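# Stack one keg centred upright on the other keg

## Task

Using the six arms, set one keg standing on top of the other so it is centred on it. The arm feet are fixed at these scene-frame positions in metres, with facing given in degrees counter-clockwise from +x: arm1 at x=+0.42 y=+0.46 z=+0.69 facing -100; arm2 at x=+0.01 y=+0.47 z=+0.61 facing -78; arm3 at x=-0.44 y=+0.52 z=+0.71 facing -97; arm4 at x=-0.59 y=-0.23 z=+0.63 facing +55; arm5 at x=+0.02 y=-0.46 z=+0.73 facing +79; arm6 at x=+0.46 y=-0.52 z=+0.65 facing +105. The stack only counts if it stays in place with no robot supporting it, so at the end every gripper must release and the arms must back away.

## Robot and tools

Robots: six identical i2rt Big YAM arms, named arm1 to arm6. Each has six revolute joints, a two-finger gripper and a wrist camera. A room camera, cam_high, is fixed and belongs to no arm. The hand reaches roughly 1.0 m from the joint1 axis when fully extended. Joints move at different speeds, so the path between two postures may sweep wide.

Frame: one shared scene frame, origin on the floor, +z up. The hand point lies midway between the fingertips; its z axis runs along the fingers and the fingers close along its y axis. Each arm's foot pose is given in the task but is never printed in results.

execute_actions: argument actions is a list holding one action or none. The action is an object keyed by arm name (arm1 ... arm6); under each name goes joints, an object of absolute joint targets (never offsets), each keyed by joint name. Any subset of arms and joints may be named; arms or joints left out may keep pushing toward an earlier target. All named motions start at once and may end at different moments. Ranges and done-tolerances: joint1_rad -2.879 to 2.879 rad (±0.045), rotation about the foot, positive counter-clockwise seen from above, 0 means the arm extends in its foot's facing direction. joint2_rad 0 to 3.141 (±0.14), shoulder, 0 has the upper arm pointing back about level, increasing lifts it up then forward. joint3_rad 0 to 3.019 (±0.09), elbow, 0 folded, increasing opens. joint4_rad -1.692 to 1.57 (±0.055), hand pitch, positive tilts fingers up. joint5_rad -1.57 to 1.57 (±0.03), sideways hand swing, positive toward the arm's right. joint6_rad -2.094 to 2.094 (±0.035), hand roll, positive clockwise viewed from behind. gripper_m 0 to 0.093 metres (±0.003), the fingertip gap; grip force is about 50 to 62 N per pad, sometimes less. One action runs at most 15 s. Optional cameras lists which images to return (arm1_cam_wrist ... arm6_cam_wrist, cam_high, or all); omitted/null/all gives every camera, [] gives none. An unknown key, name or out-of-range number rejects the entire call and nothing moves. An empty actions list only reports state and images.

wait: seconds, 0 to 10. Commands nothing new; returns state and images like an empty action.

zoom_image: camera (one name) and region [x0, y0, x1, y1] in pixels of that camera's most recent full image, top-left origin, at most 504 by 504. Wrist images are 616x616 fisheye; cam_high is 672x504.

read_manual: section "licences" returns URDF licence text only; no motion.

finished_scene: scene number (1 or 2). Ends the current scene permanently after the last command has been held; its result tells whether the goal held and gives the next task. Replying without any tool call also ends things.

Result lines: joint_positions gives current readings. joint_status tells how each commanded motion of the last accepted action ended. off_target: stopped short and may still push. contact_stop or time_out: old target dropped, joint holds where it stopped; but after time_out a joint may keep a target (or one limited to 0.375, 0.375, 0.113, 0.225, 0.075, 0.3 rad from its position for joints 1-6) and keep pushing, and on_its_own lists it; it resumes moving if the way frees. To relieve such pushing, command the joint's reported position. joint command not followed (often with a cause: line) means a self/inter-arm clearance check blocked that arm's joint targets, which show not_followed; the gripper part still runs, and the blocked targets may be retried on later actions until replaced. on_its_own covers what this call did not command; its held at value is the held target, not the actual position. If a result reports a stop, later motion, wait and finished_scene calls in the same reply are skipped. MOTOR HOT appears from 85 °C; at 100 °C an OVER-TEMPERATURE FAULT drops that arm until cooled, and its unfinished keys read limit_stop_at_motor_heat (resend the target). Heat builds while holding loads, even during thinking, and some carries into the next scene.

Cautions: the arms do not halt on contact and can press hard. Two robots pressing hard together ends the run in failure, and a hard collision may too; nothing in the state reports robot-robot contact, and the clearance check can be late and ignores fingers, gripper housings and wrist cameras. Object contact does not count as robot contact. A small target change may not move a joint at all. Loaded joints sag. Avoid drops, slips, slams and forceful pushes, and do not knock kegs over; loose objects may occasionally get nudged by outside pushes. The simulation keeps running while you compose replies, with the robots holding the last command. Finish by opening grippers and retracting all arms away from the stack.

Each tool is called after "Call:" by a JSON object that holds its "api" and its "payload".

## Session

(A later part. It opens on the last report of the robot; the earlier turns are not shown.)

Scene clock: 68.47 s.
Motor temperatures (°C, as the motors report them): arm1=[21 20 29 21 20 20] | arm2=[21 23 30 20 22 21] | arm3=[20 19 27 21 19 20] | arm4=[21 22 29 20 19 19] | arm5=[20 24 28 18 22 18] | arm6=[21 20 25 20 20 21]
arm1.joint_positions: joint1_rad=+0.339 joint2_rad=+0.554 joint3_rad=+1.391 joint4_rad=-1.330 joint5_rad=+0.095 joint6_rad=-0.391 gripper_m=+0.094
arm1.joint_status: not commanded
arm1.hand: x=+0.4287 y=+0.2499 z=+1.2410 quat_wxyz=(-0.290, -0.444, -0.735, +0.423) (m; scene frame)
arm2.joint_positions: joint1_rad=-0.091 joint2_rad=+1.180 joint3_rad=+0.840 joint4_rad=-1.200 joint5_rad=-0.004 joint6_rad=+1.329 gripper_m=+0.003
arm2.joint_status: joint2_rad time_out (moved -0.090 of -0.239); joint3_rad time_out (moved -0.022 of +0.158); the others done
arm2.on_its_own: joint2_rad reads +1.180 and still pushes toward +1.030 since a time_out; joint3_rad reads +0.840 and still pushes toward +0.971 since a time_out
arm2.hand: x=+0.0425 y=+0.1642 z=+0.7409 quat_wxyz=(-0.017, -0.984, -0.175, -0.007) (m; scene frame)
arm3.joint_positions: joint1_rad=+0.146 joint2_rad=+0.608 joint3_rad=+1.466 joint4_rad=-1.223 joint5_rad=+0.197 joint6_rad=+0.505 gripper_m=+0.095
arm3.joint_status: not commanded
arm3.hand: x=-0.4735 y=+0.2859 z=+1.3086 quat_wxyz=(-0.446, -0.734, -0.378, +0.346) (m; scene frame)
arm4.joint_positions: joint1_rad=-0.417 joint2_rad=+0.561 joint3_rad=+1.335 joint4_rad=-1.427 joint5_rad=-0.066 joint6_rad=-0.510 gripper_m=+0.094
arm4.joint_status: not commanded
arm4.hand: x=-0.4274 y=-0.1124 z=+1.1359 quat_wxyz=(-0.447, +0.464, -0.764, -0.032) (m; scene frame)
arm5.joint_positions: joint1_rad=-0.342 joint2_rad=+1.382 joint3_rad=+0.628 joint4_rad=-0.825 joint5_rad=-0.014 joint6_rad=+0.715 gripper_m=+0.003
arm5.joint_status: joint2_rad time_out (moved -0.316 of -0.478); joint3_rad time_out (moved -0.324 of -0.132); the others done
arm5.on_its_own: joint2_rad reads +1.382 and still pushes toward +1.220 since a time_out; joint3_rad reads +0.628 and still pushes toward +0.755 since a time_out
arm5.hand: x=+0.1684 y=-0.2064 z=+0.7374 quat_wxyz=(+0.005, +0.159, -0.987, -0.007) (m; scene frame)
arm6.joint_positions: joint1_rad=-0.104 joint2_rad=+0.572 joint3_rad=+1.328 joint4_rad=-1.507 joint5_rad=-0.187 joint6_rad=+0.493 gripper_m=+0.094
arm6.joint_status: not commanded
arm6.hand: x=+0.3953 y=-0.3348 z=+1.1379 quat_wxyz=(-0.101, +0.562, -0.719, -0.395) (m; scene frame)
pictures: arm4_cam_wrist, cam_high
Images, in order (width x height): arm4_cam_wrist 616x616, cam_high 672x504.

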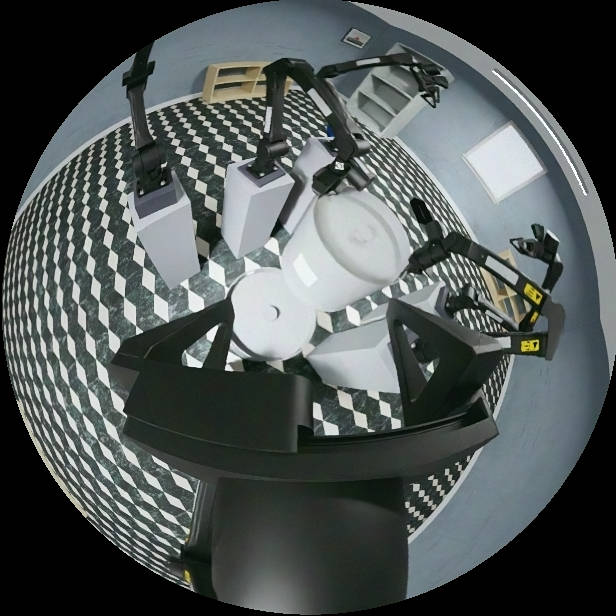

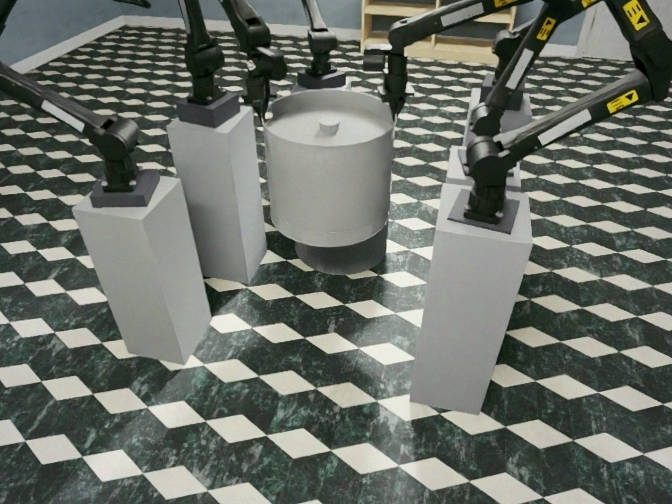

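Call:
{"api": "execute_actions", "payload": {"actions": [{"arm2":{"joints":{"joint1_rad":-0.576,"joint2_rad":1.12,"joint3_rad":1.14,"joint4_rad":-1.22,"joint6_rad":0.83}},"arm5":{"joints":{"joint1_rad":0.211,"joint2_rad":1.05,"joint3_rad":0.69,"joint4_rad":-0.88,"joint6_rad":1.24}}}], "cameras": ["cam_high"]}}

Scene clock: 77.17 s.
Motor temperatures (°C, as the motors report them): arm1=[21 20 29 21 20 20] | arm2=[21 23 34 20 22 21] | arm3=[20 19 27 21 19 20] | arm4=[21 22 29 20 19 19] | arm5=[20 23 32 18 22 18] | arm6=[21 20 25 20 20 21]
arm1.joint_positions: joint1_rad=+0.339 joint2_rad=+0.554 joint3_rad=+1.391 joint4_rad=-1.330 joint5_rad=+0.095 joint6_rad=-0.391 gripper_m=+0.094
arm1.joint_status: not commanded
arm1.hand: x=+0.4287 y=+0.2499 z=+1.2410 quat_wxyz=(-0.290, -0.444, -0.735, +0.423) (m; scene frame)
arm2.joint_positions: joint1_rad=-0.573 joint2_rad=+1.267 joint3_rad=+0.919 joint4_rad=-1.185 joint5_rad=-0.012 joint6_rad=+0.847 gripper_m=+0.004
arm2.joint_status: joint2_rad time_out (moved +0.087 of -0.060); joint3_rad time_out (moved +0.079 of +0.300); the others done
arm2.on_its_own: joint2_rad reads +1.267 and still pushes toward +1.120 since a time_out; joint3_rad reads +0.919 and still pushes toward +1.048 since a time_out (your +1.140 is given up)
arm2.hand: x=-0.1145 y=+0.1513 z=+0.7420 quat_wxyz=(-0.021, -0.984, -0.175, -0.001) (m; scene frame)
arm3.joint_positions: joint1_rad=+0.146 joint2_rad=+0.608 joint3_rad=+1.466 joint4_rad=-1.223 joint5_rad=+0.197 joint6_rad=+0.505 gripper_m=+0.095
arm3.joint_status: not commanded
arm3.hand: x=-0.4735 y=+0.2859 z=+1.3086 quat_wxyz=(-0.446, -0.734, -0.378, +0.346) (m; scene frame)
arm4.joint_positions: joint1_rad=-0.417 joint2_rad=+0.561 joint3_rad=+1.335 joint4_rad=-1.427 joint5_rad=-0.066 joint6_rad=-0.510 gripper_m=+0.094
arm4.joint_status: not commanded
arm4.hand: x=-0.4274 y=-0.1124 z=+1.1359 quat_wxyz=(-0.447, +0.464, -0.764, -0.032) (m; scene frame)
arm5.joint_positions: joint1_rad=+0.206 joint2_rad=+1.187 joint3_rad=+0.498 joint4_rad=-0.862 joint5_rad=-0.003 joint6_rad=+1.260 gripper_m=+0.003
arm5.joint_status: joint3_rad time_out (moved -0.131 of +0.062); the others done
arm5.on_its_own: joint3_rad reads +0.498 and still pushes toward +0.630 since a time_out
arm5.hand: x=+0.0169 y=-0.2177 z=+0.7471 quat_wxyz=(-0.003, +0.161, -0.987, -0.016) (m; scene frame)
arm6.joint_positions: joint1_rad=-0.104 joint2_rad=+0.572 joint3_rad=+1.328 joint4_rad=-1.507 joint5_rad=-0.187 joint6_rad=+0.493 gripper_m=+0.094
arm6.joint_status: not commanded
arm6.hand: x=+0.3953 y=-0.3348 z=+1.1379 quat_wxyz=(-0.101, +0.562, -0.719, -0.395) (m; scene frame)
pictures: cam_high
Images, in order (width x height): cam_high 672x504.

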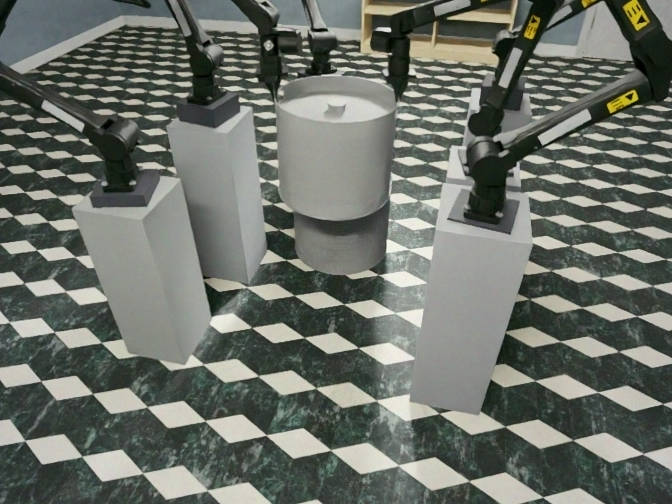

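Call:
{"api": "execute_actions", "payload": {"actions": [{"arm2":{"joints":{"joint1_rad":-0.909,"joint2_rad":1.36,"joint3_rad":1.37,"joint4_rad":-1.18,"joint6_rad":0.51}},"arm5":{"joints":{"joint1_rad":0.824,"joint2_rad":1.2,"joint3_rad":0.74,"joint4_rad":-0.78,"joint6_rad":1.875}},"arm6":{"joints":{"joint1_rad":0.3,"joint2_rad":1.5,"joint3_rad":0.3,"joint4_rad":1.4,"joint5_rad":-0.5,"joint6_rad":0}},"arm3":{"joints":{"joint1_rad":-0.3,"joint2_rad":1.7,"joint3_rad":0.3,"joint4_rad":1.5,"joint5_rad":-0.5,"joint6_rad":0}}}], "cameras": ["cam_high","arm6_cam_wrist","arm3_cam_wrist","arm2_cam_wrist","arm5_cam_wrist"]}}

Scene clock: 86.10 s.
Motor temperatures (°C, as the motors report them): arm1=[21 20 29 21 20 20] | arm2=[21 23 37 20 22 21] | arm3=[20 19 27 21 19 20] | arm4=[21 22 29 20 19 19] | arm5=[20 22 34 18 22 18] | arm6=[21 20 25 20 20 21]
arm1.joint_positions: joint1_rad=+0.339 joint2_rad=+0.554 joint3_rad=+1.391 joint4_rad=-1.330 joint5_rad=+0.095 joint6_rad=-0.391 gripper_m=+0.094
arm1.joint_status: not commanded
arm1.hand: x=+0.4287 y=+0.2499 z=+1.2410 quat_wxyz=(-0.290, -0.444, -0.735, +0.423) (m; scene frame)
arm2.joint_positions: joint1_rad=-0.910 joint2_rad=+1.567 joint3_rad=+1.161 joint4_rad=-1.179 joint5_rad=+0.010 joint6_rad=+0.434 gripper_m=+0.005
arm2.joint_status: joint2_rad time_out (moved +0.300 of +0.093); joint3_rad time_out (moved +0.242 of +0.451); joint6_rad time_out (moved -0.413 of -0.337); the others done
arm2.on_its_own: joint2_rad reads +1.567 and still pushes toward +1.360 since a time_out; joint3_rad reads +1.161 and still pushes toward +1.286 since a time_out; joint6_rad reads +0.434 and still pushes toward +0.510 since a time_out
arm2.hand: x=-0.2767 y=+0.1405 z=+0.7167 quat_wxyz=(+0.006, -0.977, -0.212, -0.008) (m; scene frame)
arm3.joint_positions: joint1_rad=-0.305 joint2_rad=+1.696 joint3_rad=+0.302 joint4_rad=+1.484 joint5_rad=-0.497 joint6_rad=+0.011 gripper_m=+0.095
arm3.joint_status: all done
arm3.hand: x=-0.5439 y=+0.0949 z=+0.8429 quat_wxyz=(-0.529, -0.459, -0.505, +0.504) (m; scene frame)
arm4.joint_positions: joint1_rad=-0.417 joint2_rad=+0.561 joint3_rad=+1.335 joint4_rad=-1.427 joint5_rad=-0.066 joint6_rad=-0.510 gripper_m=+0.094
arm4.joint_status: not commanded
arm4.hand: x=-0.4274 y=-0.1124 z=+1.1359 quat_wxyz=(-0.447, +0.464, -0.764, -0.032) (m; scene frame)
arm5.joint_positions: joint1_rad=+0.824 joint2_rad=+1.193 joint3_rad=+0.741 joint4_rad=-0.777 joint5_rad=+0.002 joint6_rad=+1.879 gripper_m=+0.000
arm5.joint_status: all done
arm5.hand: x=-0.1987 y=-0.1609 z=+0.8377 quat_wxyz=(+0.073, +0.159, -0.972, -0.158) (m; scene frame)
arm6.joint_positions: joint1_rad=+0.300 joint2_rad=+1.504 joint3_rad=+0.298 joint4_rad=+1.375 joint5_rad=-0.498 joint6_rad=+0.008 gripper_m=+0.094
arm6.joint_status: all done
arm6.hand: x=+0.1628 y=-0.2092 z=+0.8427 quat_wxyz=(-0.215, +0.639, -0.135, -0.726) (m; scene frame)
pictures: arm2_cam_wrist, arm3_cam_wrist, arm5_cam_wrist, arm6_cam_wrist, cam_high
Images, in order (width x height): arm2_cam_wrist 616x616, arm3_cam_wrist 616x616, arm5_cam_wrist 616x616, arm6_cam_wrist 616x616, cam_high 672x504.

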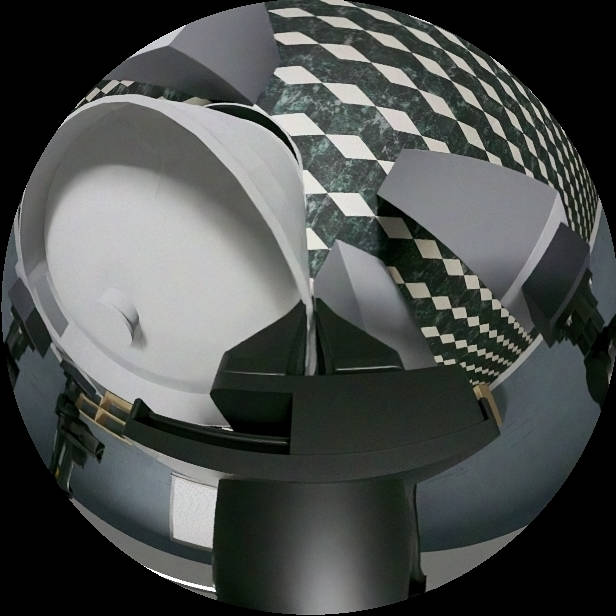

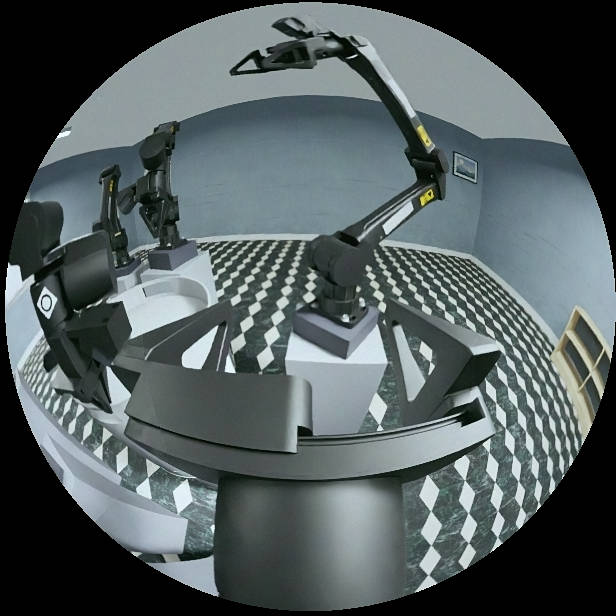

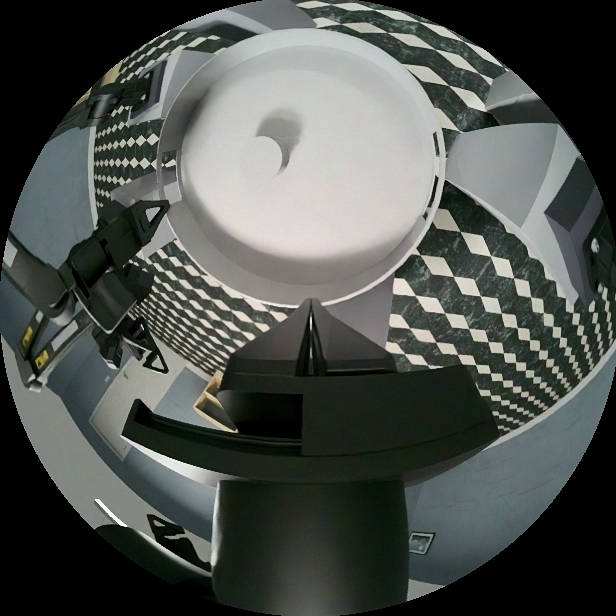

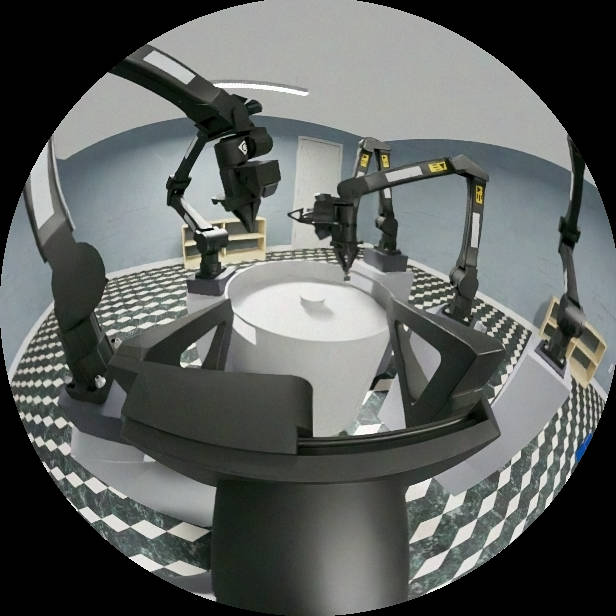

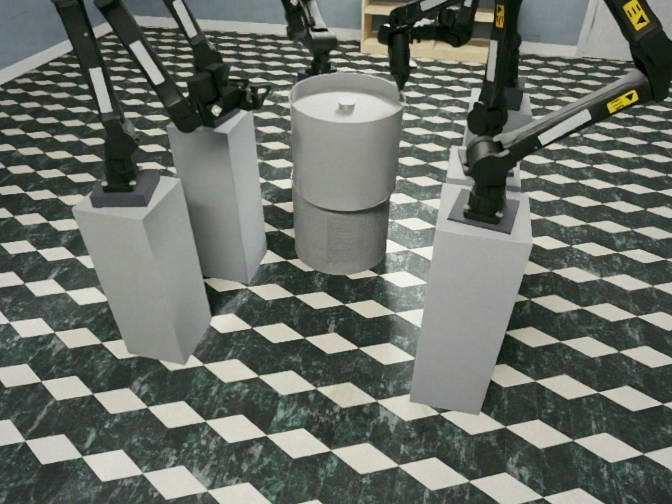

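Call:
{"api": "execute_actions", "payload": {"actions": [{"arm2":{"joints":{"joint2_rad":1.58,"joint3_rad":1.14,"joint4_rad":-1.13,"joint6_rad":0.43}},"arm5":{"joints":{"gripper_m":0.093}},"arm6":{"joints":{"joint4_rad":0.8}},"arm3":{"joints":{"joint4_rad":0.7}}}], "cameras": []}}

Call:
{"api": "execute_actions", "payload": {"actions": [{"arm2":{"joints":{"gripper_m":0.093}},"arm5":{"joints":{"joint1_rad":0.66,"joint2_rad":1.25,"joint3_rad":0.6,"joint4_rad":-0.92,"joint6_rad":1.62}}}], "cameras": ["cam_high","arm6_cam_wrist","arm3_cam_wrist","arm2_cam_wrist","arm5_cam_wrist"]}}

Scene clock: 93.33 s.
Motor temperatures (°C, as the motors report them): arm1=[21 20 29 21 20 20] | arm2=[21 24 35 20 22 21] | arm3=[20 19 26 21 19 20] | arm4=[21 22 29 20 19 19] | arm5=[20 22 31 18 22 18] | arm6=[21 20 24 20 20 21]
arm1.joint_positions: joint1_rad=+0.339 joint2_rad=+0.554 joint3_rad=+1.391 joint4_rad=-1.330 joint5_rad=+0.095 joint6_rad=-0.391 gripper_m=+0.094
arm1.joint_status: not commanded
arm1.hand: x=+0.4287 y=+0.2499 z=+1.2410 quat_wxyz=(-0.290, -0.444, -0.735, +0.423) (m; scene frame)
arm2.joint_positions: joint1_rad=-0.910 joint2_rad=+1.560 joint3_rad=+1.134 joint4_rad=-1.155 joint5_rad=+0.008 joint6_rad=+0.389 gripper_m=+0.004
arm2.joint_status: joint6_rad time_out (moved -0.045 of -0.004); the others done
arm2.on_its_own: joint6_rad reads +0.389 and still pushes toward +0.430 since a time_out
arm2.hand: x=-0.2734 y=+0.1442 z=+0.7099 quat_wxyz=(+0.004, -0.972, -0.234, -0.008) (m; scene frame)
arm3.joint_positions: joint1_rad=-0.305 joint2_rad=+1.696 joint3_rad=+0.302 joint4_rad=+0.709 joint5_rad=-0.497 joint6_rad=+0.011 gripper_m=+0.095
arm3.joint_status: all done
arm3.hand: x=-0.5219 y=+0.1424 z=+0.6809 quat_wxyz=(-0.411, -0.685, -0.559, +0.221) (m; scene frame)
arm4.joint_positions: joint1_rad=-0.417 joint2_rad=+0.561 joint3_rad=+1.335 joint4_rad=-1.427 joint5_rad=-0.066 joint6_rad=-0.510 gripper_m=+0.094
arm4.joint_status: not commanded
arm4.hand: x=-0.4274 y=-0.1124 z=+1.1359 quat_wxyz=(-0.447, +0.464, -0.764, -0.032) (m; scene frame)
arm5.joint_positions: joint1_rad=+0.824 joint2_rad=+1.193 joint3_rad=+0.741 joint4_rad=-0.777 joint5_rad=+0.002 joint6_rad=+1.879 gripper_m=+0.093
arm5.joint_status: all done
arm5.hand: x=-0.1987 y=-0.1609 z=+0.8377 quat_wxyz=(+0.073, +0.159, -0.972, -0.158) (m; scene frame)
arm6.joint_positions: joint1_rad=+0.300 joint2_rad=+1.504 joint3_rad=+0.298 joint4_rad=+0.812 joint5_rad=-0.498 joint6_rad=+0.007 gripper_m=+0.094
arm6.joint_status: all done
arm6.hand: x=+0.1708 y=-0.2205 z=+0.7184 quat_wxyz=(-0.079, +0.773, -0.268, -0.570) (m; scene frame)
pictures: none
No camera images: the call's "cameras" was empty. Leave "cameras" out to get every camera's image.

not run: a stop came earlier in this reply.

Call:
{"api": "execute_actions", "payload": {"actions": [{"arm2":{"joints":{"gripper_m":0.093}},"arm5":{"joints":{"joint1_rad":0.6,"joint2_rad":1.25,"joint3_rad":0.6,"joint4_rad":-0.92,"joint6_rad":1.53}}}], "cameras": ["cam_high","arm6_cam_wrist","arm3_cam_wrist","arm2_cam_wrist","arm5_cam_wrist"]}}

Scene clock: 96.70 s.
Motor temperatures (°C, as the motors report them): arm1=[21 20 29 21 20 20] | arm2=[21 23 33 20 22 21] | arm3=[20 19 25 21 19 20] | arm4=[21 22 29 20 19 19] | arm5=[20 21 30 18 22 18] | arm6=[21 20 24 20 20 21]
arm1.joint_positions: joint1_rad=+0.339 joint2_rad=+0.554 joint3_rad=+1.391 joint4_rad=-1.330 joint5_rad=+0.095 joint6_rad=-0.391 gripper_m=+0.094
arm1.joint_status: not commanded
arm1.hand: x=+0.4287 y=+0.2499 z=+1.2410 quat_wxyz=(-0.290, -0.444, -0.735, +0.423) (m; scene frame)
arm2.joint_positions: joint1_rad=-0.895 joint2_rad=+1.559 joint3_rad=+1.131 joint4_rad=-1.151 joint5_rad=-0.009 joint6_rad=+0.408 gripper_m=+0.093
arm2.joint_status: all done
arm2.hand: x=-0.2660 y=+0.1384 z=+0.7092 quat_wxyz=(-0.003, -0.973, -0.232, -0.012) (m; scene frame)
arm3.joint_positions: joint1_rad=-0.305 joint2_rad=+1.696 joint3_rad=+0.302 joint4_rad=+0.709 joint5_rad=-0.497 joint6_rad=+0.011 gripper_m=+0.095
arm3.joint_status: not commanded
arm3.hand: x=-0.5219 y=+0.1424 z=+0.6809 quat_wxyz=(-0.411, -0.685, -0.559, +0.221) (m; scene frame)
arm4.joint_positions: joint1_rad=-0.417 joint2_rad=+0.561 joint3_rad=+1.335 joint4_rad=-1.427 joint5_rad=-0.066 joint6_rad=-0.510 gripper_m=+0.094
arm4.joint_status: not commanded
arm4.hand: x=-0.4274 y=-0.1124 z=+1.1359 quat_wxyz=(-0.447, +0.464, -0.764, -0.032) (m; scene frame)
arm5.joint_positions: joint1_rad=+0.600 joint2_rad=+1.250 joint3_rad=+0.584 joint4_rad=-0.914 joint5_rad=+0.001 joint6_rad=+1.544 gripper_m=+0.093
arm5.joint_status: all done
arm5.hand: x=-0.0843 y=-0.2168 z=+0.7577 quat_wxyz=(-0.005, +0.215, -0.977, -0.001) (m; scene frame)
arm6.joint_positions: joint1_rad=+0.300 joint2_rad=+1.504 joint3_rad=+0.298 joint4_rad=+0.812 joint5_rad=-0.498 joint6_rad=+0.007 gripper_m=+0.094
arm6.joint_status: not commanded
arm6.hand: x=+0.1708 y=-0.2205 z=+0.7184 quat_wxyz=(-0.079, +0.773, -0.268, -0.570) (m; scene frame)
pictures: arm2_cam_wrist, arm3_cam_wrist, arm5_cam_wrist, arm6_cam_wrist, cam_high
Images, in order (width x height): arm2_cam_wrist 616x616, arm3_cam_wrist 616x616, arm5_cam_wrist 616x616, arm6_cam_wrist 616x616, cam_high 672x504.

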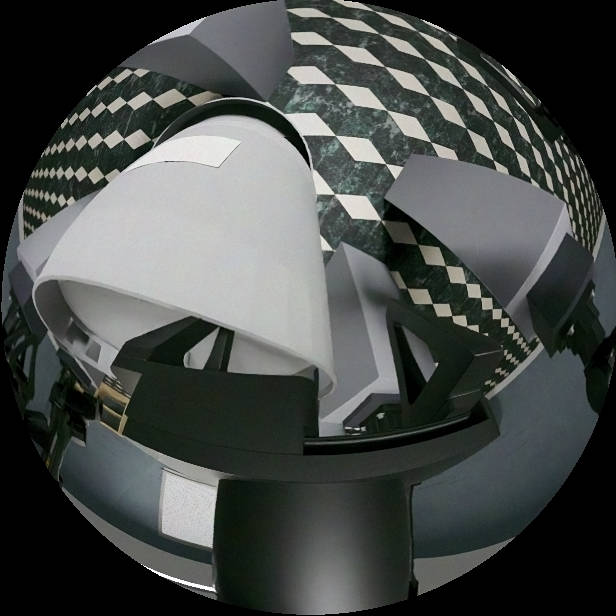

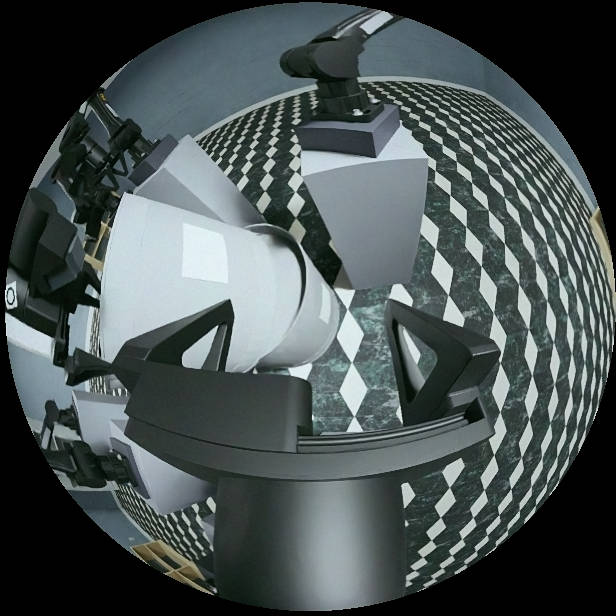

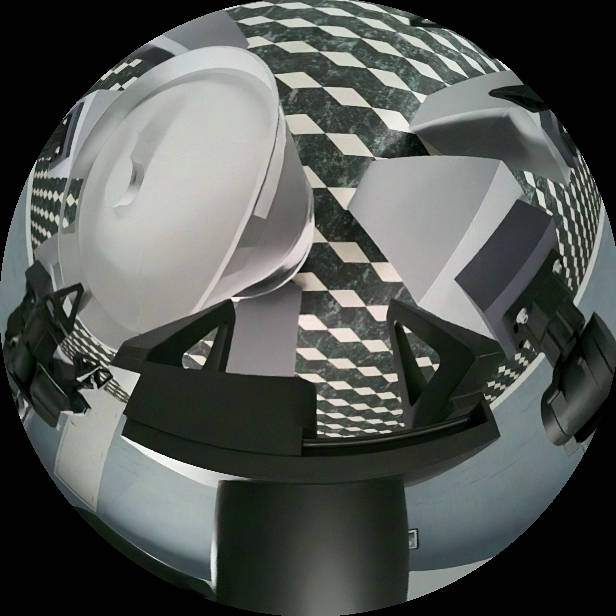

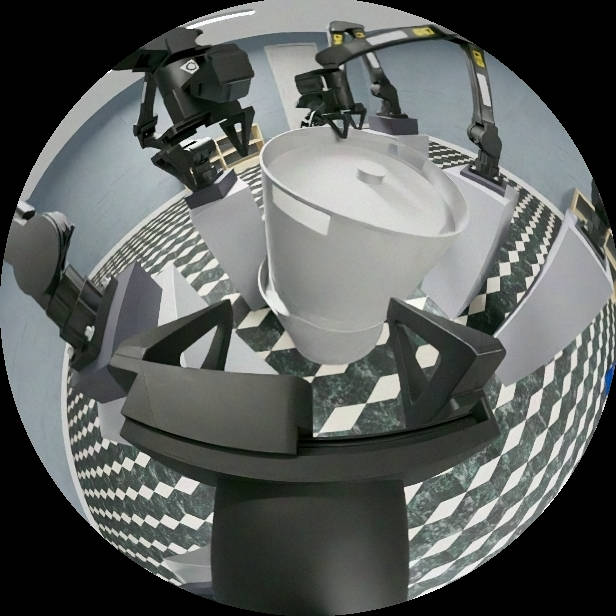

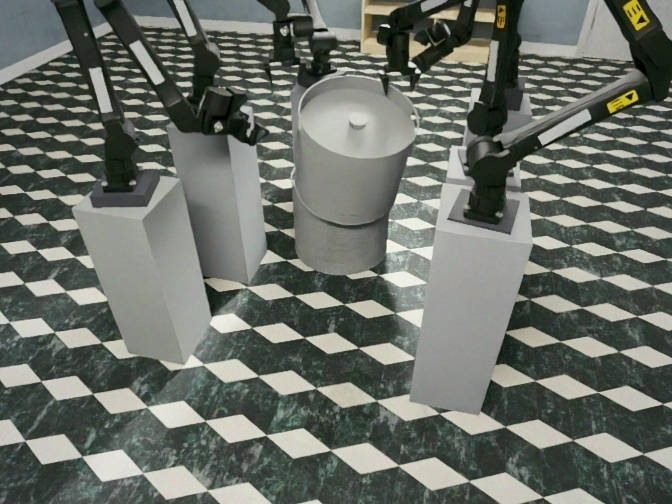

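Call:
{"api": "execute_actions", "payload": {"actions": [{"arm2":{"joints":{"gripper_m":0}}}], "cameras": ["cam_high","arm6_cam_wrist","arm3_cam_wrist","arm2_cam_wrist","arm5_cam_wrist"]}}

Scene clock: 99.73 s.
Motor temperatures (°C, as the motors report them): arm1=[21 20 29 21 20 20] | arm2=[21 23 31 20 22 21] | arm3=[20 19 25 21 19 20] | arm4=[21 22 29 20 19 19] | arm5=[20 21 30 18 22 18] | arm6=[21 20 24 20 20 21]
arm1.joint_positions: joint1_rad=+0.339 joint2_rad=+0.554 joint3_rad=+1.391 joint4_rad=-1.330 joint5_rad=+0.095 joint6_rad=-0.391 gripper_m=+0.094
arm1.joint_status: not commanded
arm1.hand: x=+0.4287 y=+0.2499 z=+1.2410 quat_wxyz=(-0.290, -0.444, -0.735, +0.423) (m; scene frame)
arm2.joint_positions: joint1_rad=-0.853 joint2_rad=+1.556 joint3_rad=+1.130 joint4_rad=-1.153 joint5_rad=-0.012 joint6_rad=+0.287 gripper_m=+0.019
arm2.joint_status: gripper_m off_target (ended at +0.019, target +0.000)
arm2.on_its_own: joint6_rad reads +0.287 and still pushes toward +0.430 since a time_out
arm2.hand: x=-0.2507 y=+0.1273 z=+0.7102 quat_wxyz=(-0.005, -0.950, -0.311, -0.013) (m; scene frame)
arm3.joint_positions: joint1_rad=-0.305 joint2_rad=+1.696 joint3_rad=+0.302 joint4_rad=+0.709 joint5_rad=-0.497 joint6_rad=+0.011 gripper_m=+0.095
arm3.joint_status: not commanded
arm3.hand: x=-0.5219 y=+0.1424 z=+0.6809 quat_wxyz=(-0.411, -0.685, -0.559, +0.221) (m; scene frame)
arm4.joint_positions: joint1_rad=-0.417 joint2_rad=+0.561 joint3_rad=+1.335 joint4_rad=-1.427 joint5_rad=-0.066 joint6_rad=-0.510 gripper_m=+0.094
arm4.joint_status: not commanded
arm4.hand: x=-0.4274 y=-0.1124 z=+1.1359 quat_wxyz=(-0.447, +0.464, -0.764, -0.032) (m; scene frame)
arm5.joint_positions: joint1_rad=+0.600 joint2_rad=+1.250 joint3_rad=+0.584 joint4_rad=-0.914 joint5_rad=+0.001 joint6_rad=+1.544 gripper_m=+0.093
arm5.joint_status: not commanded
arm5.hand: x=-0.0843 y=-0.2168 z=+0.7577 quat_wxyz=(-0.005, +0.215, -0.977, -0.001) (m; scene frame)
arm6.joint_positions: joint1_rad=+0.300 joint2_rad=+1.504 joint3_rad=+0.298 joint4_rad=+0.812 joint5_rad=-0.498 joint6_rad=+0.007 gripper_m=+0.094
arm6.joint_status: not commanded
arm6.hand: x=+0.1708 y=-0.2205 z=+0.7184 quat_wxyz=(-0.079, +0.773, -0.268, -0.570) (m; scene frame)
pictures: arm2_cam_wrist, arm3_cam_wrist, arm5_cam_wrist, arm6_cam_wrist, cam_high
Images, in order (width x height): arm2_cam_wrist 616x616, arm3_cam_wrist 616x616, arm5_cam_wrist 616x616, arm6_cam_wrist 616x616, cam_high 672x504.

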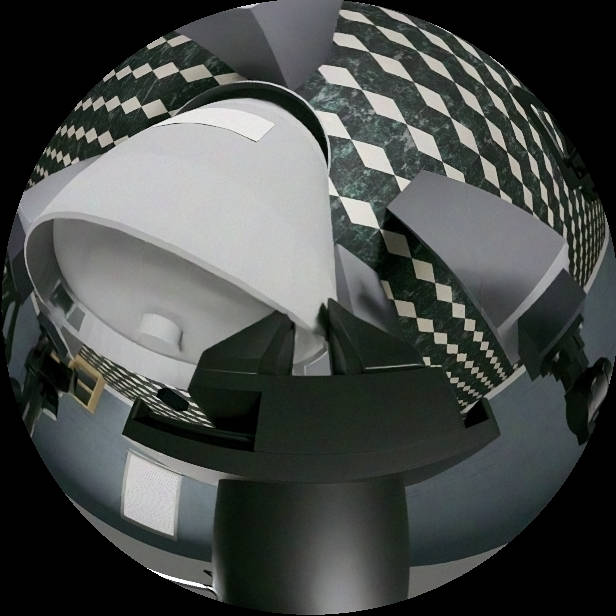

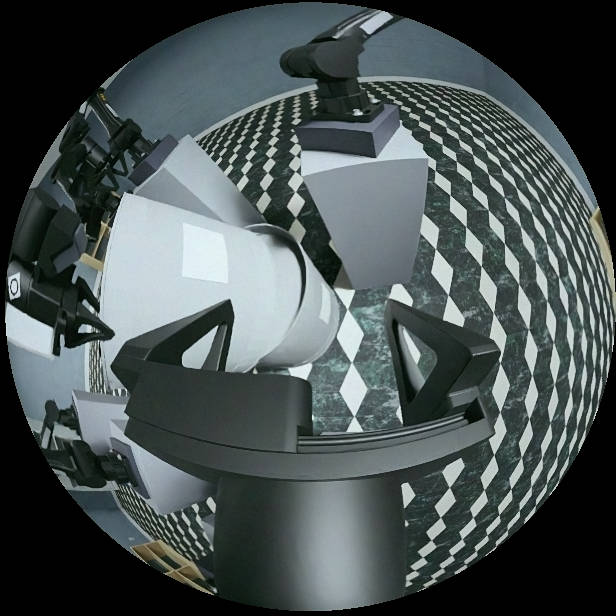

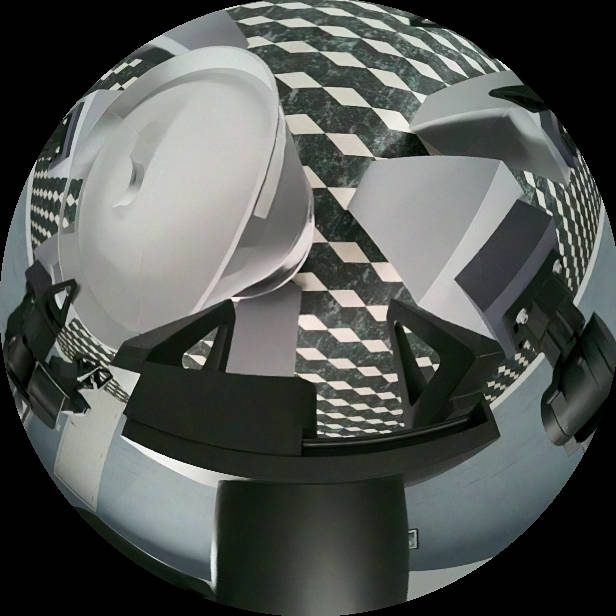

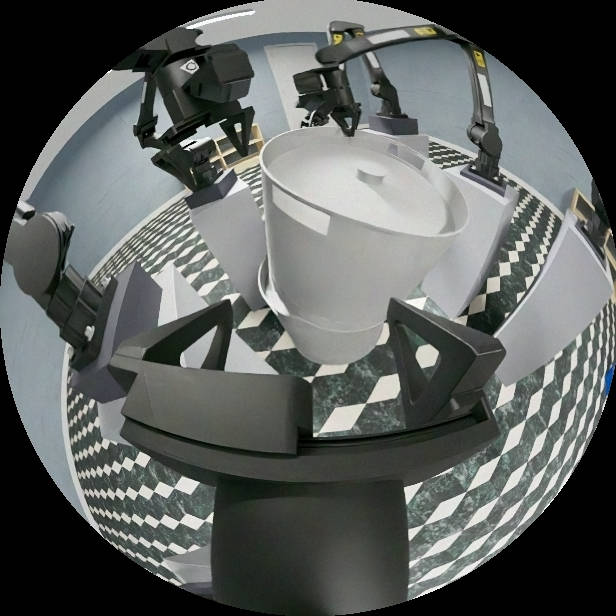

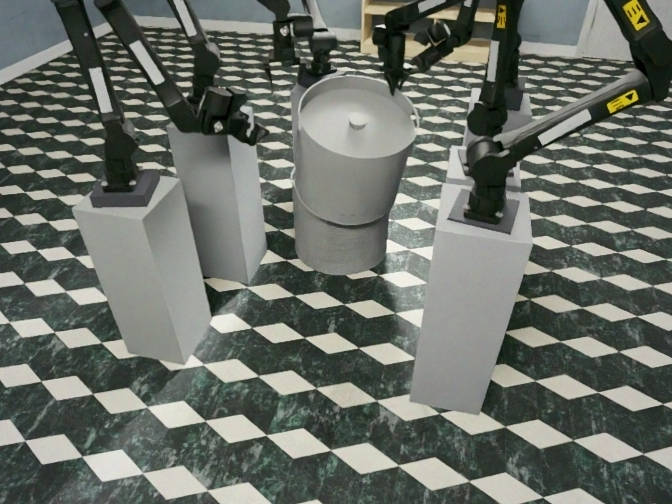

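Call:
{"api": "zoom_image", "payload": {"camera": "cam_high", "region": [260, 60, 450, 290]}}

Call:
{"api": "zoom_image", "payload": {"camera": "arm6_cam_wrist", "region": [230, 200, 430, 380]}}

Call:
{"api": "zoom_image", "payload": {"camera": "arm3_cam_wrist", "region": [200, 200, 380, 380]}}

Region (260, 60, 450, 290) of cam_high's 672x504 image, scaled by 2.191, with more detail than that image has; it fills the left 416 columns of this view, and the rest is white.

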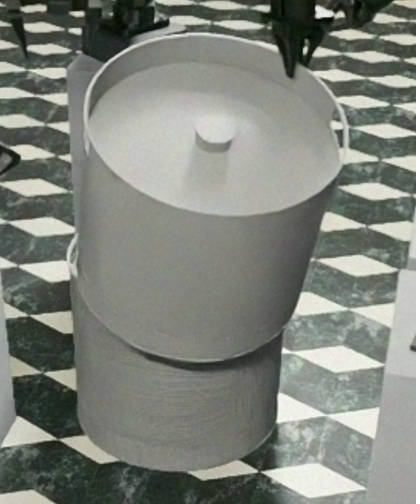

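Region (230, 200, 430, 380) of arm6_cam_wrist's 616x616 image, scaled by 2.520, with more detail than that image has; it fills the top 454 rows of this view, and the rest is white.

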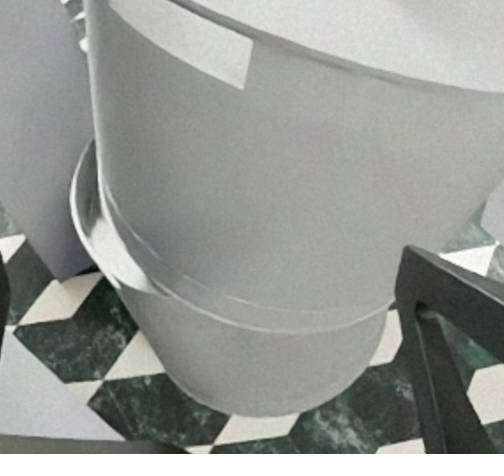

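Region (200, 200, 380, 380) of arm3_cam_wrist's 616x616 image, scaled by 2.800, with more detail than that image has.

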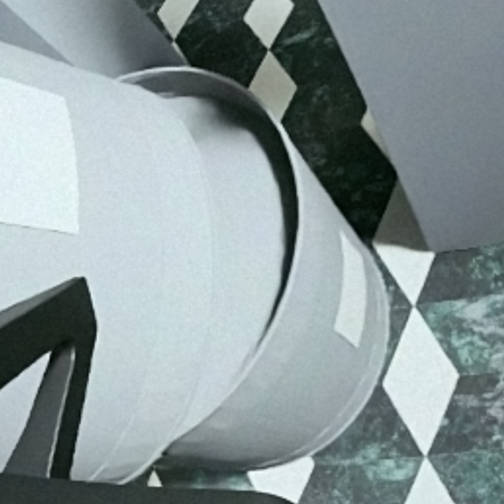

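Call:
{"api": "execute_actions", "payload": {"actions": [{"arm2":{"joints":{"gripper_m":0.093,"joint1_rad":-0.85,"joint6_rad":0.2}}}], "cameras": []}}

Call:
{"api": "execute_actions", "payload": {"actions": [{"arm2":{"joints":{"joint2_rad":1.45,"joint3_rad":1.22,"joint4_rad":-1.34}},"arm5":{"joints":{"joint1_rad":0.314,"joint2_rad":1.305,"joint3_rad":0.655,"joint4_rad":-0.906,"joint6_rad":1.21}}}], "cameras": []}}

Call:
{"api": "execute_actions", "payload": {"actions": [{"arm2":{"joints":{"joint1_rad":-0.817,"joint2_rad":1.288,"joint3_rad":1.04,"joint4_rad":-1.318,"joint6_rad":0.5}}}], "cameras": ["cam_high","arm2_cam_wrist","arm5_cam_wrist"]}}

Scene clock: 109.83 s.
Motor temperatures (°C, as the motors report them): arm1=[21 20 29 21 20 20] | arm2=[21 23 28 20 22 22] | arm3=[20 19 25 21 19 20] | arm4=[21 22 30 20 19 19] | arm5=[20 21 28 18 22 18] | arm6=[21 20 23 20 20 21]
arm1.joint_positions: joint1_rad=+0.339 joint2_rad=+0.554 joint3_rad=+1.391 joint4_rad=-1.330 joint5_rad=+0.095 joint6_rad=-0.391 gripper_m=+0.094
arm1.joint_status: not commanded
arm1.hand: x=+0.4287 y=+0.2499 z=+1.2410 quat_wxyz=(-0.290, -0.444, -0.735, +0.423) (m; scene frame)
arm2.joint_positions: joint1_rad=-0.852 joint2_rad=+1.558 joint3_rad=+1.130 joint4_rad=-1.147 joint5_rad=-0.004 joint6_rad=+0.214 gripper_m=+0.093
arm2.joint_status: all done
arm2.hand: x=-0.2524 y=+0.1269 z=+0.7094 quat_wxyz=(-0.003, -0.938, -0.345, -0.009) (m; scene frame)
arm3.joint_positions: joint1_rad=-0.305 joint2_rad=+1.696 joint3_rad=+0.302 joint4_rad=+0.709 joint5_rad=-0.497 joint6_rad=+0.011 gripper_m=+0.095
arm3.joint_status: not commanded
arm3.hand: x=-0.5219 y=+0.1424 z=+0.6809 quat_wxyz=(-0.411, -0.685, -0.559, +0.221) (m; scene frame)
arm4.joint_positions: joint1_rad=-0.417 joint2_rad=+0.561 joint3_rad=+1.335 joint4_rad=-1.427 joint5_rad=-0.066 joint6_rad=-0.510 gripper_m=+0.094
arm4.joint_status: not commanded
arm4.hand: x=-0.4274 y=-0.1124 z=+1.1359 quat_wxyz=(-0.447, +0.464, -0.764, -0.032) (m; scene frame)
arm5.joint_positions: joint1_rad=+0.600 joint2_rad=+1.250 joint3_rad=+0.584 joint4_rad=-0.914 joint5_rad=+0.001 joint6_rad=+1.544 gripper_m=+0.093
arm5.joint_status: not commanded
arm5.hand: x=-0.0843 y=-0.2168 z=+0.7577 quat_wxyz=(-0.005, +0.215, -0.977, -0.001) (m; scene frame)
arm6.joint_positions: joint1_rad=+0.300 joint2_rad=+1.504 joint3_rad=+0.298 joint4_rad=+0.812 joint5_rad=-0.498 joint6_rad=+0.007 gripper_m=+0.094
arm6.joint_status: not commanded
arm6.hand: x=+0.1708 y=-0.2205 z=+0.7184 quat_wxyz=(-0.079, +0.773, -0.268, -0.570) (m; scene frame)
pictures: none
No camera images: the call's "cameras" was empty. Leave "cameras" out to get every camera's image.

Scene clock: 111.17 s.
Motor temperatures (°C, as the motors report them): arm1=[21 20 29 21 20 20] | arm2=[21 23 28 20 22 22] | arm3=[20 19 25 21 19 20] | arm4=[21 22 30 20 19 19] | arm5=[20 21 28 18 22 18] | arm6=[21 20 23 20 20 21]
arm1.joint_positions: joint1_rad=+0.339 joint2_rad=+0.554 joint3_rad=+1.391 joint4_rad=-1.330 joint5_rad=+0.095 joint6_rad=-0.391 gripper_m=+0.094
arm1.joint_status: not commanded
arm1.hand: x=+0.4287 y=+0.2499 z=+1.2410 quat_wxyz=(-0.290, -0.444, -0.735, +0.423) (m; scene frame)
arm2.joint_positions: joint1_rad=-0.852 joint2_rad=+1.431 joint3_rad=+1.193 joint4_rad=-1.324 joint5_rad=-0.004 joint6_rad=+0.214 gripper_m=+0.093
arm2.joint_status: all done
arm2.hand: x=-0.2404 y=+0.1440 z=+0.7834 quat_wxyz=(-0.007, -0.938, -0.346, -0.003) (m; scene frame)
arm3.joint_positions: joint1_rad=-0.305 joint2_rad=+1.696 joint3_rad=+0.302 joint4_rad=+0.709 joint5_rad=-0.497 joint6_rad=+0.011 gripper_m=+0.095
arm3.joint_status: not commanded
arm3.hand: x=-0.5219 y=+0.1424 z=+0.6809 quat_wxyz=(-0.411, -0.685, -0.559, +0.221) (m; scene frame)
arm4.joint_positions: joint1_rad=-0.417 joint2_rad=+0.561 joint3_rad=+1.335 joint4_rad=-1.427 joint5_rad=-0.066 joint6_rad=-0.510 gripper_m=+0.094
arm4.joint_status: not commanded
arm4.hand: x=-0.4274 y=-0.1124 z=+1.1359 quat_wxyz=(-0.447, +0.464, -0.764, -0.032) (m; scene frame)
arm5.joint_positions: joint1_rad=+0.315 joint2_rad=+1.299 joint3_rad=+0.622 joint4_rad=-0.914 joint5_rad=+0.001 joint6_rad=+1.224 gripper_m=+0.093
arm5.joint_status: all done
arm5.hand: x=-0.0132 y=-0.1840 z=+0.7575 quat_wxyz=(-0.003, +0.232, -0.973, +0.004) (m; scene frame)
arm6.joint_positions: joint1_rad=+0.300 joint2_rad=+1.504 joint3_rad=+0.298 joint4_rad=+0.812 joint5_rad=-0.498 joint6_rad=+0.007 gripper_m=+0.094
arm6.joint_status: not commanded
arm6.hand: x=+0.1708 y=-0.2205 z=+0.7184 quat_wxyz=(-0.079, +0.773, -0.268, -0.570) (m; scene frame)
pictures: none
No camera images: the call's "cameras" was empty. Leave "cameras" out to get every camera's image.

Scene clock: 112.47 s.
Motor temperatures (°C, as the motors report them): arm1=[21 20 29 21 20 20] | arm2=[21 22 28 20 22 22] | arm3=[20 19 25 21 19 20] | arm4=[21 22 30 20 19 19] | arm5=[20 21 28 18 22 18] | arm6=[21 20 23 20 20 21]
arm1.joint_positions: joint1_rad=+0.339 joint2_rad=+0.554 joint3_rad=+1.391 joint4_rad=-1.330 joint5_rad=+0.095 joint6_rad=-0.391 gripper_m=+0.094
arm1.joint_status: not commanded
arm1.hand: x=+0.4287 y=+0.2499 z=+1.2410 quat_wxyz=(-0.290, -0.444, -0.735, +0.423) (m; scene frame)
arm2.joint_positions: joint1_rad=-0.820 joint2_rad=+1.282 joint3_rad=+1.042 joint4_rad=-1.323 joint5_rad=-0.003 joint6_rad=+0.485 gripper_m=+0.093
arm2.joint_status: all done
arm2.hand: x=-0.1962 y=+0.1836 z=+0.7808 quat_wxyz=(-0.006, -0.973, -0.231, -0.004) (m; scene frame)
arm3.joint_positions: joint1_rad=-0.305 joint2_rad=+1.696 joint3_rad=+0.302 joint4_rad=+0.709 joint5_rad=-0.497 joint6_rad=+0.011 gripper_m=+0.095
arm3.joint_status: not commanded
arm3.hand: x=-0.5219 y=+0.1424 z=+0.6809 quat_wxyz=(-0.411, -0.685, -0.559, +0.221) (m; scene frame)
arm4.joint_positions: joint1_rad=-0.417 joint2_rad=+0.561 joint3_rad=+1.335 joint4_rad=-1.427 joint5_rad=-0.066 joint6_rad=-0.510 gripper_m=+0.094
arm4.joint_status: not commanded
arm4.hand: x=-0.4274 y=-0.1124 z=+1.1359 quat_wxyz=(-0.447, +0.464, -0.764, -0.032) (m; scene frame)
arm5.joint_positions: joint1_rad=+0.315 joint2_rad=+1.299 joint3_rad=+0.622 joint4_rad=-0.914 joint5_rad=+0.001 joint6_rad=+1.224 gripper_m=+0.093
arm5.joint_status: not commanded
arm5.hand: x=-0.0132 y=-0.1840 z=+0.7575 quat_wxyz=(-0.003, +0.232, -0.973, +0.004) (m; scene frame)
arm6.joint_positions: joint1_rad=+0.300 joint2_rad=+1.504 joint3_rad=+0.298 joint4_rad=+0.812 joint5_rad=-0.498 joint6_rad=+0.007 gripper_m=+0.094
arm6.joint_status: not commanded
arm6.hand: x=+0.1708 y=-0.2205 z=+0.7184 quat_wxyz=(-0.079, +0.773, -0.268, -0.570) (m; scene frame)
pictures: arm2_cam_wrist, arm5_cam_wrist, cam_high
Images, in order (width x height): arm2_cam_wrist 616x616, arm5_cam_wrist 616x616, cam_high 672x504.

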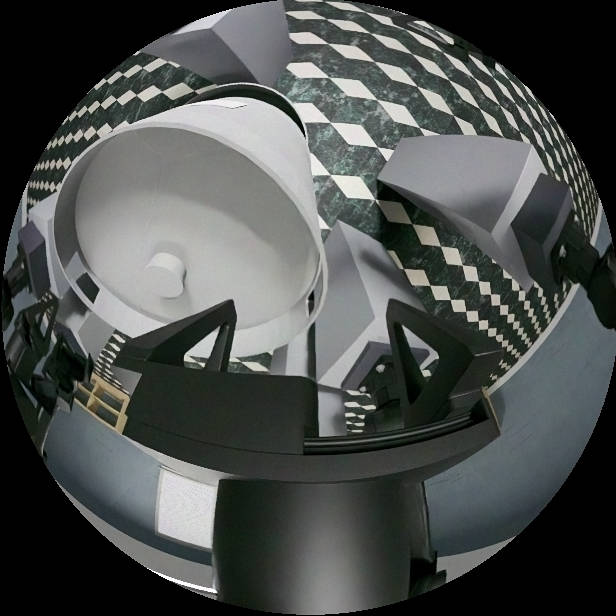

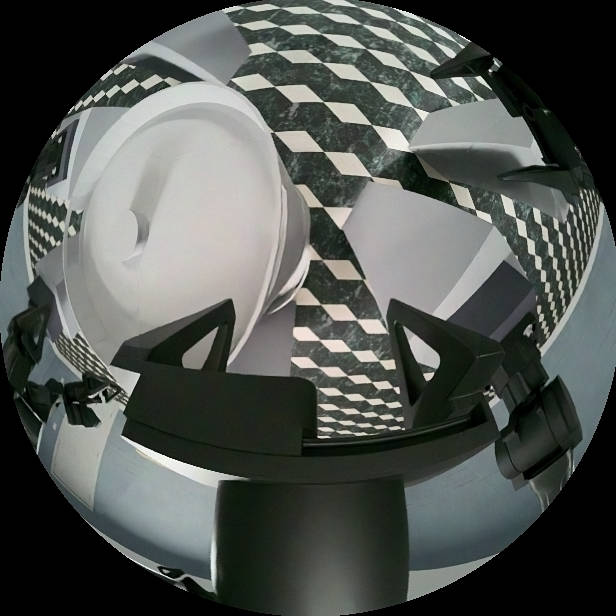

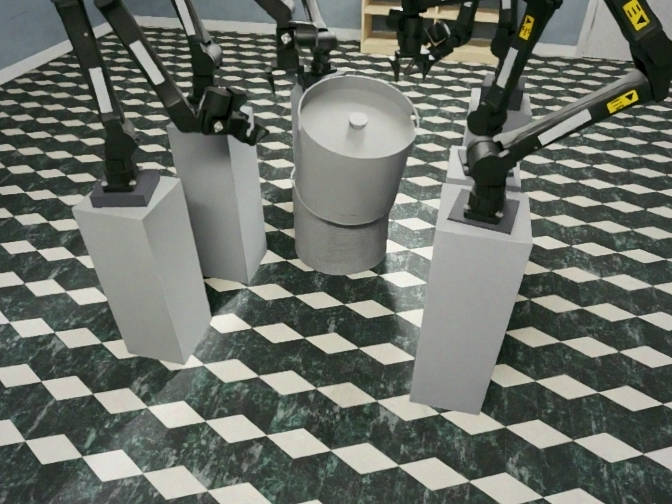

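Call:
{"api": "execute_actions", "payload": {"actions": [{"arm2":{"joints":{"joint1_rad":-0.867,"joint2_rad":1.375,"joint3_rad":1.125,"joint4_rad":-1.313,"joint6_rad":0.11}},"arm5":{"joints":{"joint1_rad":0.096,"joint2_rad":1.47,"joint3_rad":0.825,"joint4_rad":-0.9,"joint6_rad":0.68}},"arm6":{"joints":{"joint1_rad":0.0,"joint5_rad":-0.8}}}], "cameras": ["arm2_cam_wrist","arm5_cam_wrist"]}}

Scene clock: 122.00 s.
Motor temperatures (°C, as the motors report them): arm1=[21 20 30 21 20 20] | arm2=[21 22 27 20 22 22] | arm3=[20 19 24 21 19 20] | arm4=[21 22 30 20 19 19] | arm5=[20 21 28 18 22 18] | arm6=[21 20 23 20 20 21]
arm1.joint_positions: joint1_rad=+0.339 joint2_rad=+0.554 joint3_rad=+1.391 joint4_rad=-1.330 joint5_rad=+0.095 joint6_rad=-0.391 gripper_m=+0.094
arm1.joint_status: not commanded
arm1.hand: x=+0.4287 y=+0.2499 z=+1.2410 quat_wxyz=(-0.290, -0.444, -0.735, +0.423) (m; scene frame)
arm2.joint_positions: joint1_rad=-0.865 joint2_rad=+1.367 joint3_rad=+1.088 joint4_rad=-1.323 joint5_rad=-0.003 joint6_rad=+0.124 gripper_m=+0.093
arm2.joint_status: all done
arm2.hand: x=-0.2207 y=+0.1776 z=+0.7685 quat_wxyz=(+0.003, -0.924, -0.381, -0.020) (m; scene frame)
arm3.joint_positions: joint1_rad=-0.305 joint2_rad=+1.696 joint3_rad=+0.302 joint4_rad=+0.709 joint5_rad=-0.497 joint6_rad=+0.011 gripper_m=+0.095
arm3.joint_status: not commanded
arm3.hand: x=-0.5219 y=+0.1424 z=+0.6809 quat_wxyz=(-0.411, -0.685, -0.559, +0.221) (m; scene frame)
arm4.joint_positions: joint1_rad=-0.417 joint2_rad=+0.561 joint3_rad=+1.335 joint4_rad=-1.427 joint5_rad=-0.066 joint6_rad=-0.510 gripper_m=+0.094
arm4.joint_status: not commanded
arm4.hand: x=-0.4274 y=-0.1124 z=+1.1359 quat_wxyz=(-0.447, +0.464, -0.764, -0.032) (m; scene frame)
arm5.joint_positions: joint1_rad=+0.091 joint2_rad=+1.466 joint3_rad=+0.800 joint4_rad=-0.904 joint5_rad=+0.000 joint6_rad=+0.694 gripper_m=+0.093
arm5.joint_status: all done
arm5.hand: x=+0.0564 y=-0.1118 z=+0.7627 quat_wxyz=(-0.005, +0.377, -0.926, -0.006) (m; scene frame)
arm6.joint_positions: joint1_rad=+0.001 joint2_rad=+1.504 joint3_rad=+0.298 joint4_rad=+0.812 joint5_rad=-0.798 joint6_rad=+0.007 gripper_m=+0.094
arm6.joint_status: all done
arm6.hand: x=+0.2403 y=-0.1872 z=+0.7307 quat_wxyz=(-0.053, +0.740, -0.294, -0.602) (m; scene frame)
pictures: arm2_cam_wrist, arm5_cam_wrist
Images, in order (width x height): arm2_cam_wrist 616x616, arm5_cam_wrist 616x616.

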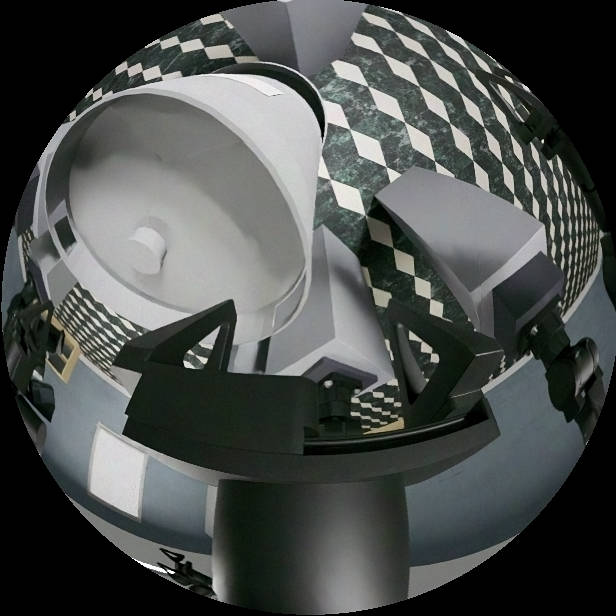

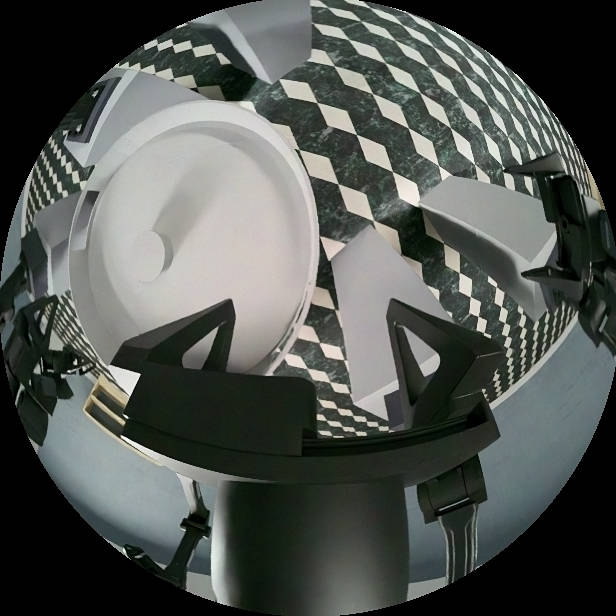

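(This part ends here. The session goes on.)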